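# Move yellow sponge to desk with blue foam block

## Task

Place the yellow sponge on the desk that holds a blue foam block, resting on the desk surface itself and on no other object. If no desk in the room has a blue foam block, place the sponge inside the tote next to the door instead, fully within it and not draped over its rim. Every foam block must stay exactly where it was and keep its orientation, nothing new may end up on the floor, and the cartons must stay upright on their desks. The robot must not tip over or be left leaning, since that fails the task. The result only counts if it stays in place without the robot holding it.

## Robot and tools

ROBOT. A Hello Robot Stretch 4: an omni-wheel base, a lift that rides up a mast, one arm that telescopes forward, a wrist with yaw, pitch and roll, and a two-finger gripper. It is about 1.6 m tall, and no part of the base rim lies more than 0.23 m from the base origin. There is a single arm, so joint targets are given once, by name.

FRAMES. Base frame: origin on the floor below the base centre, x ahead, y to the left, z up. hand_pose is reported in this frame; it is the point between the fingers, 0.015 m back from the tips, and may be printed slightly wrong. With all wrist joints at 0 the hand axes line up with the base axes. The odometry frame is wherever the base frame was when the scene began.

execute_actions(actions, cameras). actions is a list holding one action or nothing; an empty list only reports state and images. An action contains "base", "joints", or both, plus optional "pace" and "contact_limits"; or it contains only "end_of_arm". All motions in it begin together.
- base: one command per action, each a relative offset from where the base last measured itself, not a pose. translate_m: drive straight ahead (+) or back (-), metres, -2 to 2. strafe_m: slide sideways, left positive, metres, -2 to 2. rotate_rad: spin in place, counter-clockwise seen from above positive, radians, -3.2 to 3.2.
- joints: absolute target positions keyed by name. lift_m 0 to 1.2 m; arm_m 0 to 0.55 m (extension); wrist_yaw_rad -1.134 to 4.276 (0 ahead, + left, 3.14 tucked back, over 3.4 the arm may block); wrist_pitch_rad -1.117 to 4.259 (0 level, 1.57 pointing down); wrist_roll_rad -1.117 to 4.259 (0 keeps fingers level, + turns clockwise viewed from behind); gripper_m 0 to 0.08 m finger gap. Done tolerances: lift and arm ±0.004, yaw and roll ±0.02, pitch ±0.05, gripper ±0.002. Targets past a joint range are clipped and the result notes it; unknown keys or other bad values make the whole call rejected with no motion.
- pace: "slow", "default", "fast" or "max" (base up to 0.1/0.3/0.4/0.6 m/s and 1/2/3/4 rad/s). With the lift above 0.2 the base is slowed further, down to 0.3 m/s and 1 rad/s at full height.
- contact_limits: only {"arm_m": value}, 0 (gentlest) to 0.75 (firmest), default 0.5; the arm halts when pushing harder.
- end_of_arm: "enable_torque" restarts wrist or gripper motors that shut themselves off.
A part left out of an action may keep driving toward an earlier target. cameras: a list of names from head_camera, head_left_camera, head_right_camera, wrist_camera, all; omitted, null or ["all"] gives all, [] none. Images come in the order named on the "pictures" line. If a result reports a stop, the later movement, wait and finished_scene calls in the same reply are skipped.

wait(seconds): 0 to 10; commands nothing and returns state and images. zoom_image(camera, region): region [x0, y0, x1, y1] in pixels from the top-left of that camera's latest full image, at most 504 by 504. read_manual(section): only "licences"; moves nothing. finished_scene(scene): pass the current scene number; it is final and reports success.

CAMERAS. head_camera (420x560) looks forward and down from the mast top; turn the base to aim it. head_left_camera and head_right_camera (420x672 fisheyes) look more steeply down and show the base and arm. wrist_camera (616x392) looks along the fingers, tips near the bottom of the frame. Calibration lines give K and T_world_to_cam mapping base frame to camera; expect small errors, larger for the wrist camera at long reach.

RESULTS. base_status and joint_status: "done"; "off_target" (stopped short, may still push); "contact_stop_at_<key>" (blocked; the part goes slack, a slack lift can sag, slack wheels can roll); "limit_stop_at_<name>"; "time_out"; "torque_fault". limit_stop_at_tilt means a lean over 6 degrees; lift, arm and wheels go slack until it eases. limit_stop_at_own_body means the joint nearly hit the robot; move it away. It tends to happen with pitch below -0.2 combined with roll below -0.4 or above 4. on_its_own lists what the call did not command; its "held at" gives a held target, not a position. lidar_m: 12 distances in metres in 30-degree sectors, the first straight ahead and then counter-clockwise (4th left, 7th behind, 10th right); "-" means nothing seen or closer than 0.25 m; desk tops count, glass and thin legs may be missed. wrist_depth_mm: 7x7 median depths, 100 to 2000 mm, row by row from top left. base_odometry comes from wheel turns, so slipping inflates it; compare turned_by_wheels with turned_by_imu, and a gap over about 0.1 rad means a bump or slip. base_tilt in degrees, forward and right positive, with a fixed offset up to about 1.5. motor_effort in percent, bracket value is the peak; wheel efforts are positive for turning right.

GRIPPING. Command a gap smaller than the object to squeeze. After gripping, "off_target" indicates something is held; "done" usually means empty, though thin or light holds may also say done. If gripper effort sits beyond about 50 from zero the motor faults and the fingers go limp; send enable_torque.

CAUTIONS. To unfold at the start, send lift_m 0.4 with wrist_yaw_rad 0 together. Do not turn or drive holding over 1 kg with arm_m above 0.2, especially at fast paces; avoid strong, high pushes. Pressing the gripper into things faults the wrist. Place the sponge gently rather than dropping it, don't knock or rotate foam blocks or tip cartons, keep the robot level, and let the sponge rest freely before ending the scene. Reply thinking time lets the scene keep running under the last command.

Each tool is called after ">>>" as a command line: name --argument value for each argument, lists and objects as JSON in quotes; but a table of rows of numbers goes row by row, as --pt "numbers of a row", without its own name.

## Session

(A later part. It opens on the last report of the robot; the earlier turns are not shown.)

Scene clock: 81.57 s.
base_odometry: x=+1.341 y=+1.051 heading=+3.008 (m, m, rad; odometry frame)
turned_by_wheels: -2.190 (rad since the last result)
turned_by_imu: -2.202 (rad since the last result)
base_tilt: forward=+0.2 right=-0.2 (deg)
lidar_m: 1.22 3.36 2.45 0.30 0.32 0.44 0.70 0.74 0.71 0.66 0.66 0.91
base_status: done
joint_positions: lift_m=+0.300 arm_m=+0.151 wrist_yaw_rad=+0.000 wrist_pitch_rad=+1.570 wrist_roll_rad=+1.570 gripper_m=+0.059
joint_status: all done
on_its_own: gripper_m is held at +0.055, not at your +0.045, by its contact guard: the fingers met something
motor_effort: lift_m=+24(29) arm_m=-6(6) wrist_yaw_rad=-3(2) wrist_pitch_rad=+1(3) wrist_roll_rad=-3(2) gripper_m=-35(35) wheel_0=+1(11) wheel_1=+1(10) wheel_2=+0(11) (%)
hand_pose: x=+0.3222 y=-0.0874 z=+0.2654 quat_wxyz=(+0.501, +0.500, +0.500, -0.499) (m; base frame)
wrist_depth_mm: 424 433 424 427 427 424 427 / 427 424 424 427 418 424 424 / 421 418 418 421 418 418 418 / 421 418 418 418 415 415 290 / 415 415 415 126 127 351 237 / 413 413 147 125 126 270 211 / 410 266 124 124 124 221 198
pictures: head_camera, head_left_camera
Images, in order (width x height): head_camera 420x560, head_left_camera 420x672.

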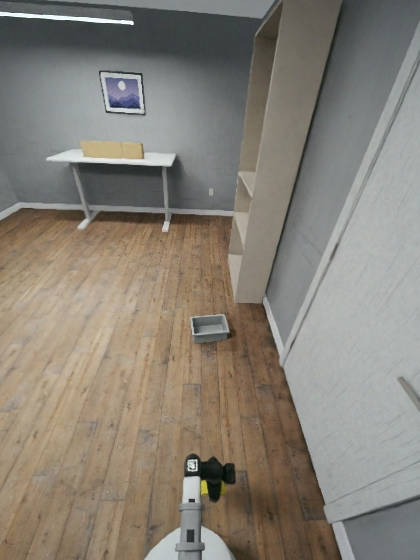

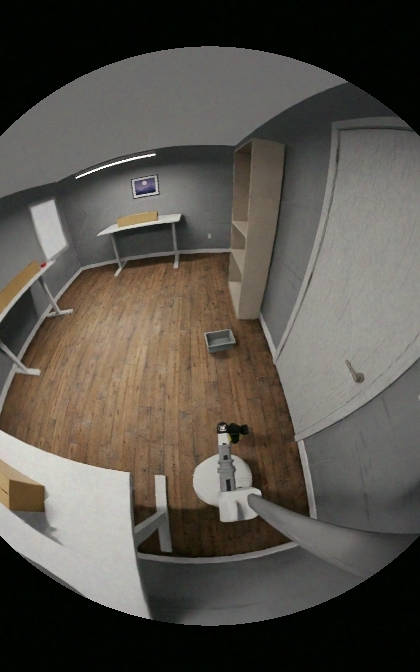

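>>> execute_actions --actions '[{"base": {"translate_m": 0.87}, "joints": {"arm_m": 0.3, "wrist_roll_rad": -0.135}, "pace": "max"}]' --cameras '["head_camera", "wrist_camera"]'

Scene clock: 87.80 s.
base_odometry: x=+0.479 y=+1.167 heading=+3.008 (m, m, rad; odometry frame)
turned_by_wheels: +0.000 (rad since the last result)
turned_by_imu: -0.003 (rad since the last result)
base_tilt: forward=+0.3 right=-0.2 (deg)
lidar_m: 0.42 2.44 2.39 2.26 1.14 0.84 1.32 0.95 0.67 0.63 0.65 0.40
base_status: done
joint_positions: lift_m=+0.300 arm_m=+0.299 wrist_yaw_rad=+0.000 wrist_pitch_rad=+1.570 wrist_roll_rad=-0.135 gripper_m=+0.059
joint_status: all done
on_its_own: gripper_m is held at +0.055, not at your +0.045, by its contact guard: the fingers met something
motor_effort: lift_m=+23(23) arm_m=+5(7) wrist_yaw_rad=-1(2) wrist_pitch_rad=+1(2) wrist_roll_rad=-2(8) gripper_m=-35(35) wheel_0=+1(9) wheel_1=-1(7) wheel_2=+3(15) (%)
hand_pose: x=+0.4701 y=-0.0874 z=+0.2654 quat_wxyz=(+0.706, -0.048, +0.705, +0.048) (m; base frame)
wrist_depth_mm: 433 430 424 418 421 415 418 / 430 430 424 421 421 413 413 / 430 424 351 332 324 410 407 / 427 418 415 415 407 332 410 / 424 418 319 126 127 329 402 / 421 415 147 125 125 324 399 / 418 209 124 124 123 293 402
pictures: head_camera, wrist_camera
camera_calibration (this result's frames):
wrist_camera: T_world_to_cam=[[0.152797, -0.988239, -0.00599032, -0.152157], [-0.987471, -0.152431, -0.0408154, 0.524696], [0.0394223, 0.0121517, -0.999149, 0.392967], [0, 0, 0, 1]] pos_world=[0.52588, -0.0751632, 0.413136]
Images, in order (width x height): head_camera 420x560, wrist_camera 616x392.

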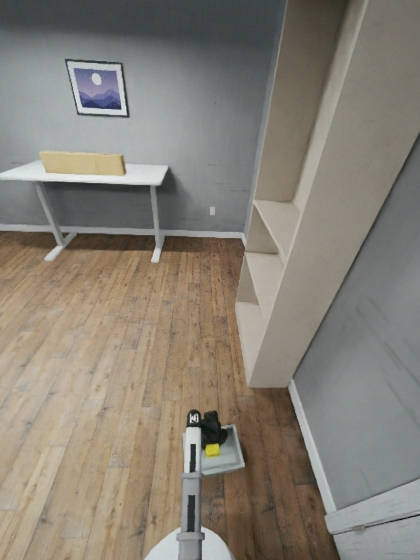

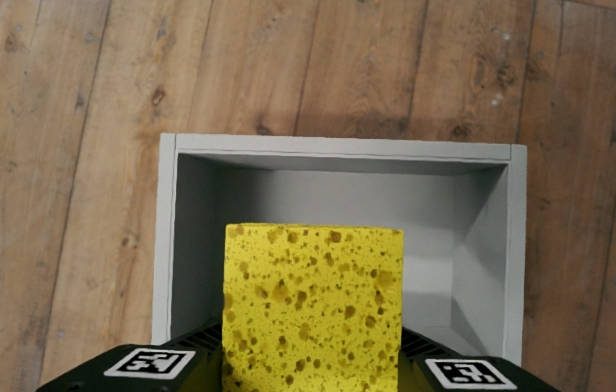

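>>> execute_actions --actions '[{"base": {"strafe_m": -0.022}, "joints": {"arm_m": 0.322, "lift_m": 0.085}, "pace": "fast"}]' --cameras '["head_camera", "wrist_camera"]'

Scene clock: 92.13 s.
base_odometry: x=+0.482 y=+1.189 heading=+3.008 (m, m, rad; odometry frame)
turned_by_wheels: +0.000 (rad since the last result)
turned_by_imu: -0.001 (rad since the last result)
base_tilt: forward=+0.2 right=-0.2 (deg)
lidar_m: 0.41 2.46 2.39 2.28 1.13 0.86 1.41 0.91 0.63 0.60 0.61 0.46
base_status: done
joint_positions: lift_m=+0.085 arm_m=+0.321 wrist_yaw_rad=+0.000 wrist_pitch_rad=+1.570 wrist_roll_rad=-0.135 gripper_m=+0.059
joint_status: all done
on_its_own: gripper_m is held at +0.055, not at your +0.045, by its contact guard: the fingers met something
motor_effort: lift_m=+17(23) arm_m=+6(7) wrist_yaw_rad=+0(1) wrist_pitch_rad=+0(1) wrist_roll_rad=-1(2) gripper_m=-35(36) wheel_0=+0(12) wheel_1=+2(10) wheel_2=+0(1) (%)
hand_pose: x=+0.4920 y=-0.0874 z=+0.0509 quat_wxyz=(+0.706, -0.048, +0.705, +0.048) (m; base frame)
wrist_depth_mm: 206 205 204 202 202 199 198 / - - - - - - - / 140 148 141 135 136 130 - / 188 199 198 196 195 193 193 / 189 198 197 126 126 192 191 / 190 196 146 125 125 191 190 / 186 160 124 124 123 190 190
pictures: head_camera, wrist_camera
camera_calibration (this result's frames):
wrist_camera: T_world_to_cam=[[0.152787, -0.988241, -0.00600226, -0.156786], [-0.987476, -0.152421, -0.0407378, 0.537583], [0.0393439, 0.0121513, -0.999152, 0.177824], [0, 0, 0, 1]] pos_world=[0.547809, -0.0751637, 0.198632]
Images, in order (width x height): head_camera 420x560, wrist_camera 616x392.

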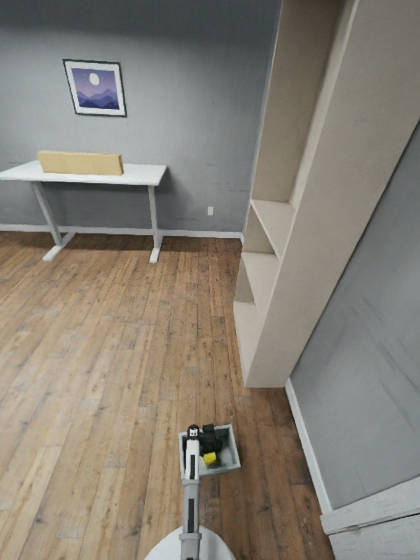

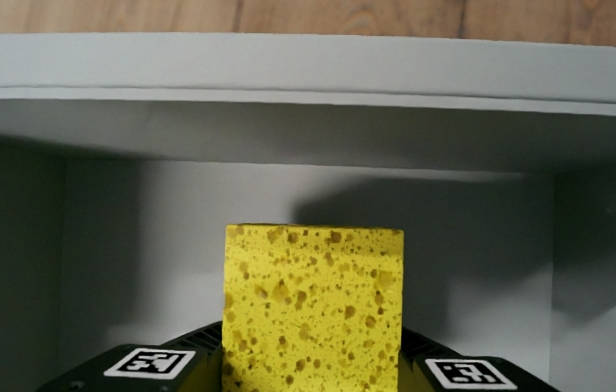

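>>> execute_actions --actions '[{"joints": {"lift_m": 0.063}}]' --cameras '[]'

Scene clock: 94.40 s.
base_odometry: x=+0.482 y=+1.189 heading=+3.008 (m, m, rad; odometry frame)
turned_by_wheels: +0.000 (rad since the last result)
turned_by_imu: +0.000 (rad since the last result)
base_tilt: forward=+0.3 right=-0.2 (deg)
lidar_m: 0.37 2.42 2.36 2.28 1.14 0.85 1.41 0.87 0.64 0.59 0.64 0.46
base_status: not commanded
joint_positions: lift_m=+0.063 arm_m=+0.321 wrist_yaw_rad=+0.000 wrist_pitch_rad=+1.570 wrist_roll_rad=-0.135 gripper_m=+0.059
joint_status: all done
on_its_own: gripper_m is held at +0.055, not at your +0.045, by its contact guard: the fingers met something
motor_effort: lift_m=+17(18) arm_m=+6(6) wrist_yaw_rad=+0(1) wrist_pitch_rad=+0(0) wrist_roll_rad=-1(1) gripper_m=-35(35) wheel_0=+0(0) wheel_1=+2(2) wheel_2=+0(0) (%)
hand_pose: x=+0.4921 y=-0.0874 z=+0.0289 quat_wxyz=(+0.706, -0.048, +0.705, +0.048) (m; base frame)
wrist_depth_mm: - - - - - - - / - - - - - - - / 141 148 141 134 136 131 - / 177 176 176 174 173 172 171 / 176 176 174 126 127 171 170 / 175 175 147 125 125 170 169 / 175 149 124 124 124 169 168
pictures: none
No camera images: the call's "cameras" was empty. Leave "cameras" out to get every camera's image.

>>> execute_actions --actions '[]'

Scene clock: 95.77 s.
base_odometry: x=+0.482 y=+1.189 heading=+3.008 (m, m, rad; odometry frame)
turned_by_wheels: +0.000 (rad since the last result)
turned_by_imu: +0.000 (rad since the last result)
base_tilt: forward=+0.2 right=-0.1 (deg)
lidar_m: 0.41 2.44 2.37 2.30 1.12 0.85 1.43 0.88 0.63 0.61 0.63 0.44
base_status: not commanded
joint_positions: lift_m=+0.063 arm_m=+0.321 wrist_yaw_rad=+0.000 wrist_pitch_rad=+1.570 wrist_roll_rad=-0.135 gripper_m=+0.059
joint_status: all done
on_its_own: gripper_m is held at +0.055, not at your +0.045, by its contact guard: the fingers met something
motor_effort: lift_m=+17(18) arm_m=+6(6) wrist_yaw_rad=+1(1) wrist_pitch_rad=+1(0) wrist_roll_rad=-2(1) gripper_m=-35(35) wheel_0=+0(0) wheel_1=+1(2) wheel_2=+0(0) (%)
hand_pose: x=+0.4921 y=-0.0874 z=+0.0289 quat_wxyz=(+0.706, -0.048, +0.705, +0.048) (m; base frame)
wrist_depth_mm: - - - - - - - / - - - - - - - / 140 148 141 134 136 130 - / 177 176 175 174 172 172 171 / 176 175 174 126 127 170 170 / 176 175 147 125 126 169 168 / 175 149 124 124 124 168 169
pictures: head_camera, head_left_camera, head_right_camera, wrist_camera
camera_calibration (this result's frames):
wrist_camera: T_world_to_cam=[[0.152787, -0.988241, -0.00600224, -0.156918], [-0.987476, -0.152421, -0.0407379, 0.536689], [0.039344, 0.0121513, -0.999152, 0.155874], [0, 0, 0, 1]] pos_world=[0.54781, -0.0751637, 0.176664]
Images, in order (width x height): head_camera 420x560, head_left_camera 420x672, head_right_camera 420x672, wrist_camera 616x392.

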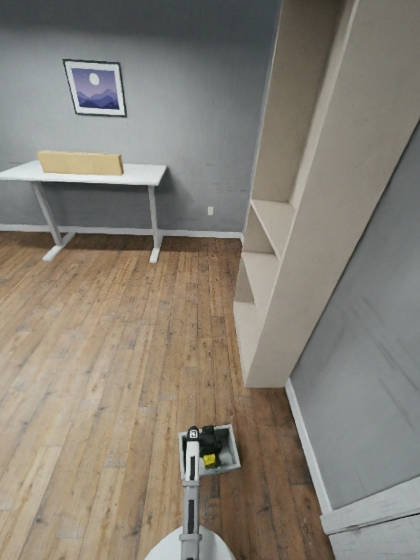

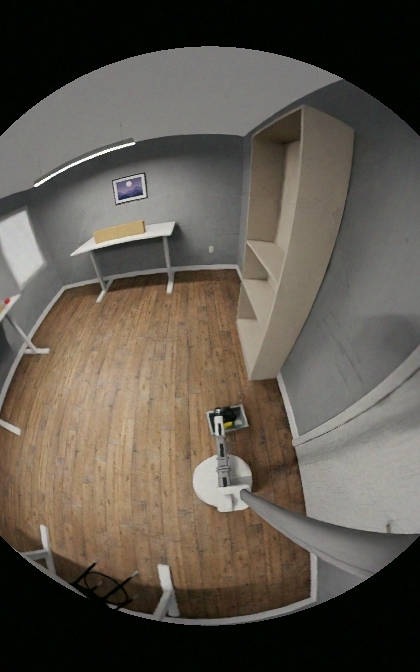

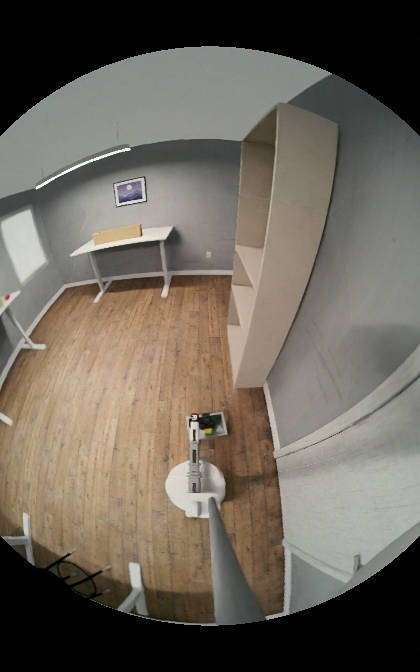

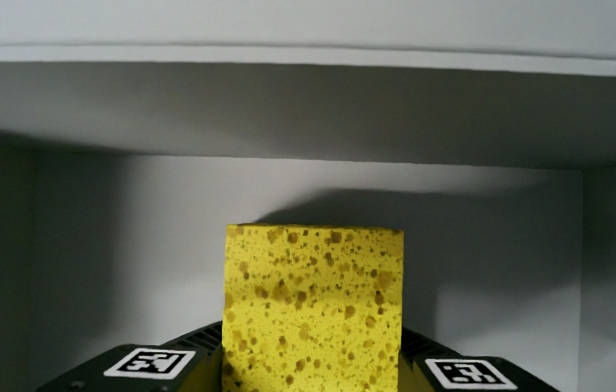

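>>> execute_actions --actions '[{"joints": {"lift_m": 0.062, "gripper_m": 0.08}}]' --cameras '["wrist_camera"]'

Scene clock: 97.80 s.
base_odometry: x=+0.482 y=+1.189 heading=+3.008 (m, m, rad; odometry frame)
turned_by_wheels: +0.000 (rad since the last result)
turned_by_imu: +0.000 (rad since the last result)
base_tilt: forward=+0.3 right=-0.1 (deg)
lidar_m: 0.41 2.41 2.39 2.31 1.14 0.83 1.41 0.90 0.64 0.60 0.63 0.43
base_status: not commanded
joint_positions: lift_m=+0.062 arm_m=+0.321 wrist_yaw_rad=+0.000 wrist_pitch_rad=+1.570 wrist_roll_rad=-0.135 gripper_m=+0.080
joint_status: all done
motor_effort: lift_m=+17(20) arm_m=+6(6) wrist_yaw_rad=+1(1) wrist_pitch_rad=+1(0) wrist_roll_rad=-2(1) gripper_m=+1(34) wheel_0=+0(0) wheel_1=+2(1) wheel_2=+0(0) (%)
hand_pose: x=+0.4921 y=-0.0874 z=+0.0279 quat_wxyz=(+0.706, -0.048, +0.705, +0.048) (m; base frame)
wrist_depth_mm: - - - - - - - / - - - - - - - / 140 148 141 134 136 130 - / 176 175 175 173 171 170 170 / 176 174 173 127 132 169 168 / 174 174 148 126 126 169 167 / 174 104 126 126 125 123 167
pictures: wrist_camera
camera_calibration (this result's frames):
wrist_camera: T_world_to_cam=[[0.152787, -0.988241, -0.00600224, -0.156924], [-0.987476, -0.152421, -0.0407379, 0.536649], [0.039344, 0.0121513, -0.999152, 0.154865], [0, 0, 0, 1]] pos_world=[0.547811, -0.0751637, 0.175654]
Images, in order (width x height): wrist_camera 616x392.

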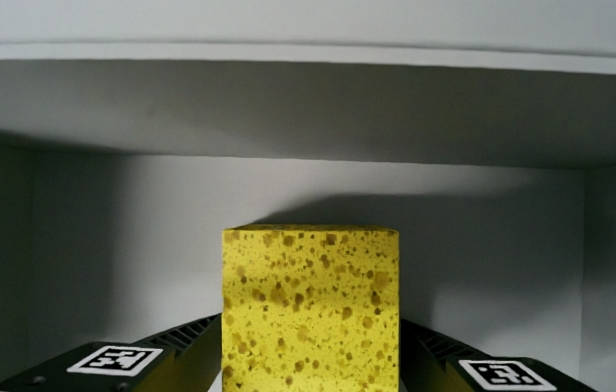

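>>> execute_actions --actions '[{"joints": {"lift_m": 0.22}, "pace": "fast"}]' --cameras '["wrist_camera", "head_camera"]'

Scene clock: 99.60 s.
base_odometry: x=+0.482 y=+1.189 heading=+3.008 (m, m, rad; odometry frame)
turned_by_wheels: +0.000 (rad since the last result)
turned_by_imu: +0.000 (rad since the last result)
base_tilt: forward=+0.2 right=-0.2 (deg)
lidar_m: 0.38 2.42 2.40 2.28 1.14 0.87 1.45 0.90 0.63 0.61 0.62 0.48
base_status: not commanded
joint_positions: lift_m=+0.220 arm_m=+0.321 wrist_yaw_rad=+0.000 wrist_pitch_rad=+1.570 wrist_roll_rad=-0.135 gripper_m=+0.080
joint_status: all done
motor_effort: lift_m=+25(26) arm_m=+5(5) wrist_yaw_rad=+1(0) wrist_pitch_rad=+1(0) wrist_roll_rad=-1(1) gripper_m=+2(1) wheel_0=+0(0) wheel_1=+1(1) wheel_2=+0(0) (%)
hand_pose: x=+0.4921 y=-0.0874 z=+0.1852 quat_wxyz=(+0.706, -0.048, +0.705, +0.048) (m; base frame)
wrist_depth_mm: 347 345 343 338 338 334 330 / 345 343 342 338 338 334 332 / 345 218 216 336 332 330 330 / 342 274 332 329 329 257 210 / 342 278 332 285 327 273 210 / 338 279 330 285 325 270 265 / 336 104 160 315 296 123 322
pictures: head_camera, wrist_camera
camera_calibration (this result's frames):
wrist_camera: T_world_to_cam=[[0.152787, -0.988241, -0.00600432, -0.155979], [-0.987476, -0.152421, -0.0407245, 0.543055], [0.0393305, 0.0121513, -0.999152, 0.312054], [0, 0, 0, 1]] pos_world=[0.547812, -0.0751637, 0.332968]
Images, in order (width x height): head_camera 420x560, wrist_camera 616x392.

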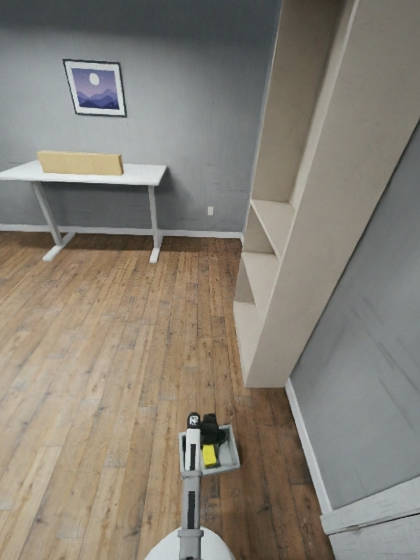

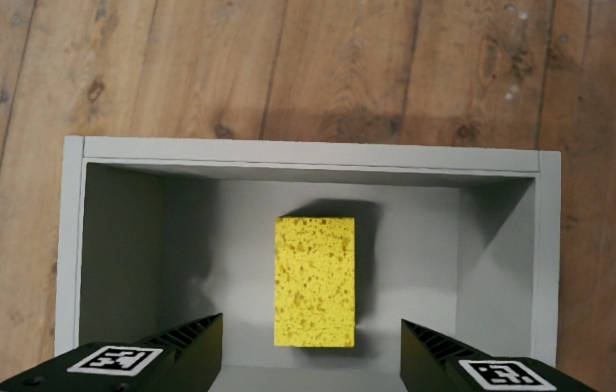

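>>> execute_actions --actions '[]' --cameras '["head_left_camera", "wrist_camera"]'

>>> zoom_image --camera "head_left_camera" --region '[0, 180, 210, 480]'

Scene clock: 100.20 s.
base_odometry: x=+0.482 y=+1.189 heading=+3.008 (m, m, rad; odometry frame)
turned_by_wheels: +0.000 (rad since the last result)
turned_by_imu: +0.000 (rad since the last result)
base_tilt: forward=+0.2 right=-0.2 (deg)
lidar_m: 0.40 2.43 2.39 2.28 1.12 0.88 1.42 0.90 0.65 0.59 0.63 0.46
base_status: not commanded
joint_positions: lift_m=+0.220 arm_m=+0.321 wrist_yaw_rad=+0.000 wrist_pitch_rad=+1.570 wrist_roll_rad=-0.135 gripper_m=+0.080
joint_status: all done
motor_effort: lift_m=+25(26) arm_m=+6(5) wrist_yaw_rad=+0(0) wrist_pitch_rad=+0(0) wrist_roll_rad=-1(1) gripper_m=+2(1) wheel_0=+0(0) wheel_1=+1(1) wheel_2=+0(0) (%)
hand_pose: x=+0.4921 y=-0.0874 z=+0.1852 quat_wxyz=(+0.706, -0.048, +0.705, +0.048) (m; base frame)
wrist_depth_mm: 347 347 343 342 338 334 332 / 343 343 342 340 334 332 330 / 342 218 216 336 336 332 329 / 343 274 334 330 327 257 209 / 340 277 332 283 327 274 209 / 338 279 329 282 325 270 265 / 334 104 160 314 297 123 322
pictures: head_left_camera, wrist_camera
camera_calibration (this result's frames):
wrist_camera: T_world_to_cam=[[0.152787, -0.988241, -0.00600432, -0.155979], [-0.987476, -0.152421, -0.0407245, 0.543055], [0.0393305, 0.0121513, -0.999152, 0.312054], [0, 0, 0, 1]] pos_world=[0.547812, -0.0751637, 0.332968]
Images, in order (width x height): head_left_camera 420x672, wrist_camera 616x392.

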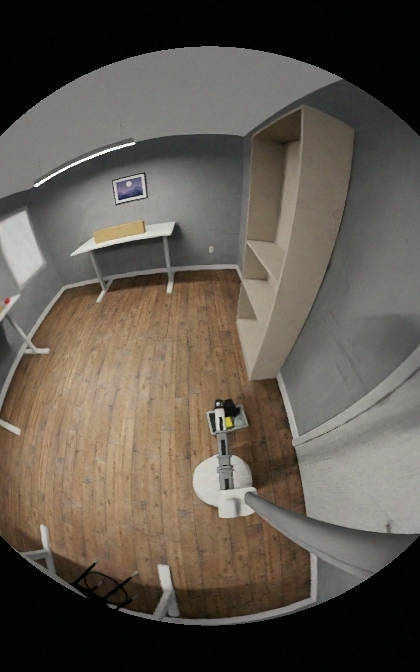

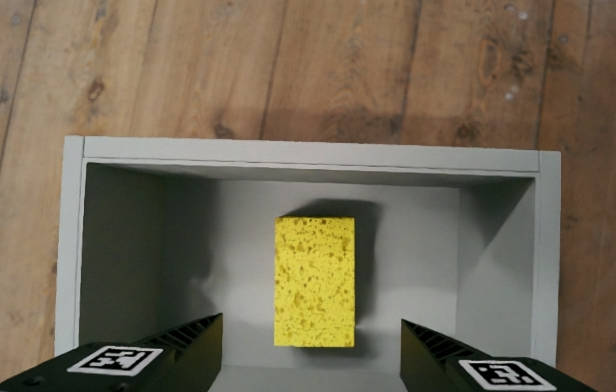

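Region (0, 180, 210, 480) of head_left_camera's 420x672 image, scaled by 1.680, with more detail than that image has; it fills the left 353 columns of this view, and the rest is white.

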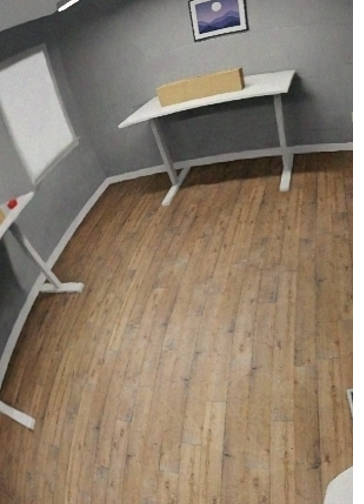

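The sponge is lying flat inside the tote, the gripper is clear of it, and I see nothing new on the floor.

>>> finished_scene --scene 2

The scene is finished: the task was done.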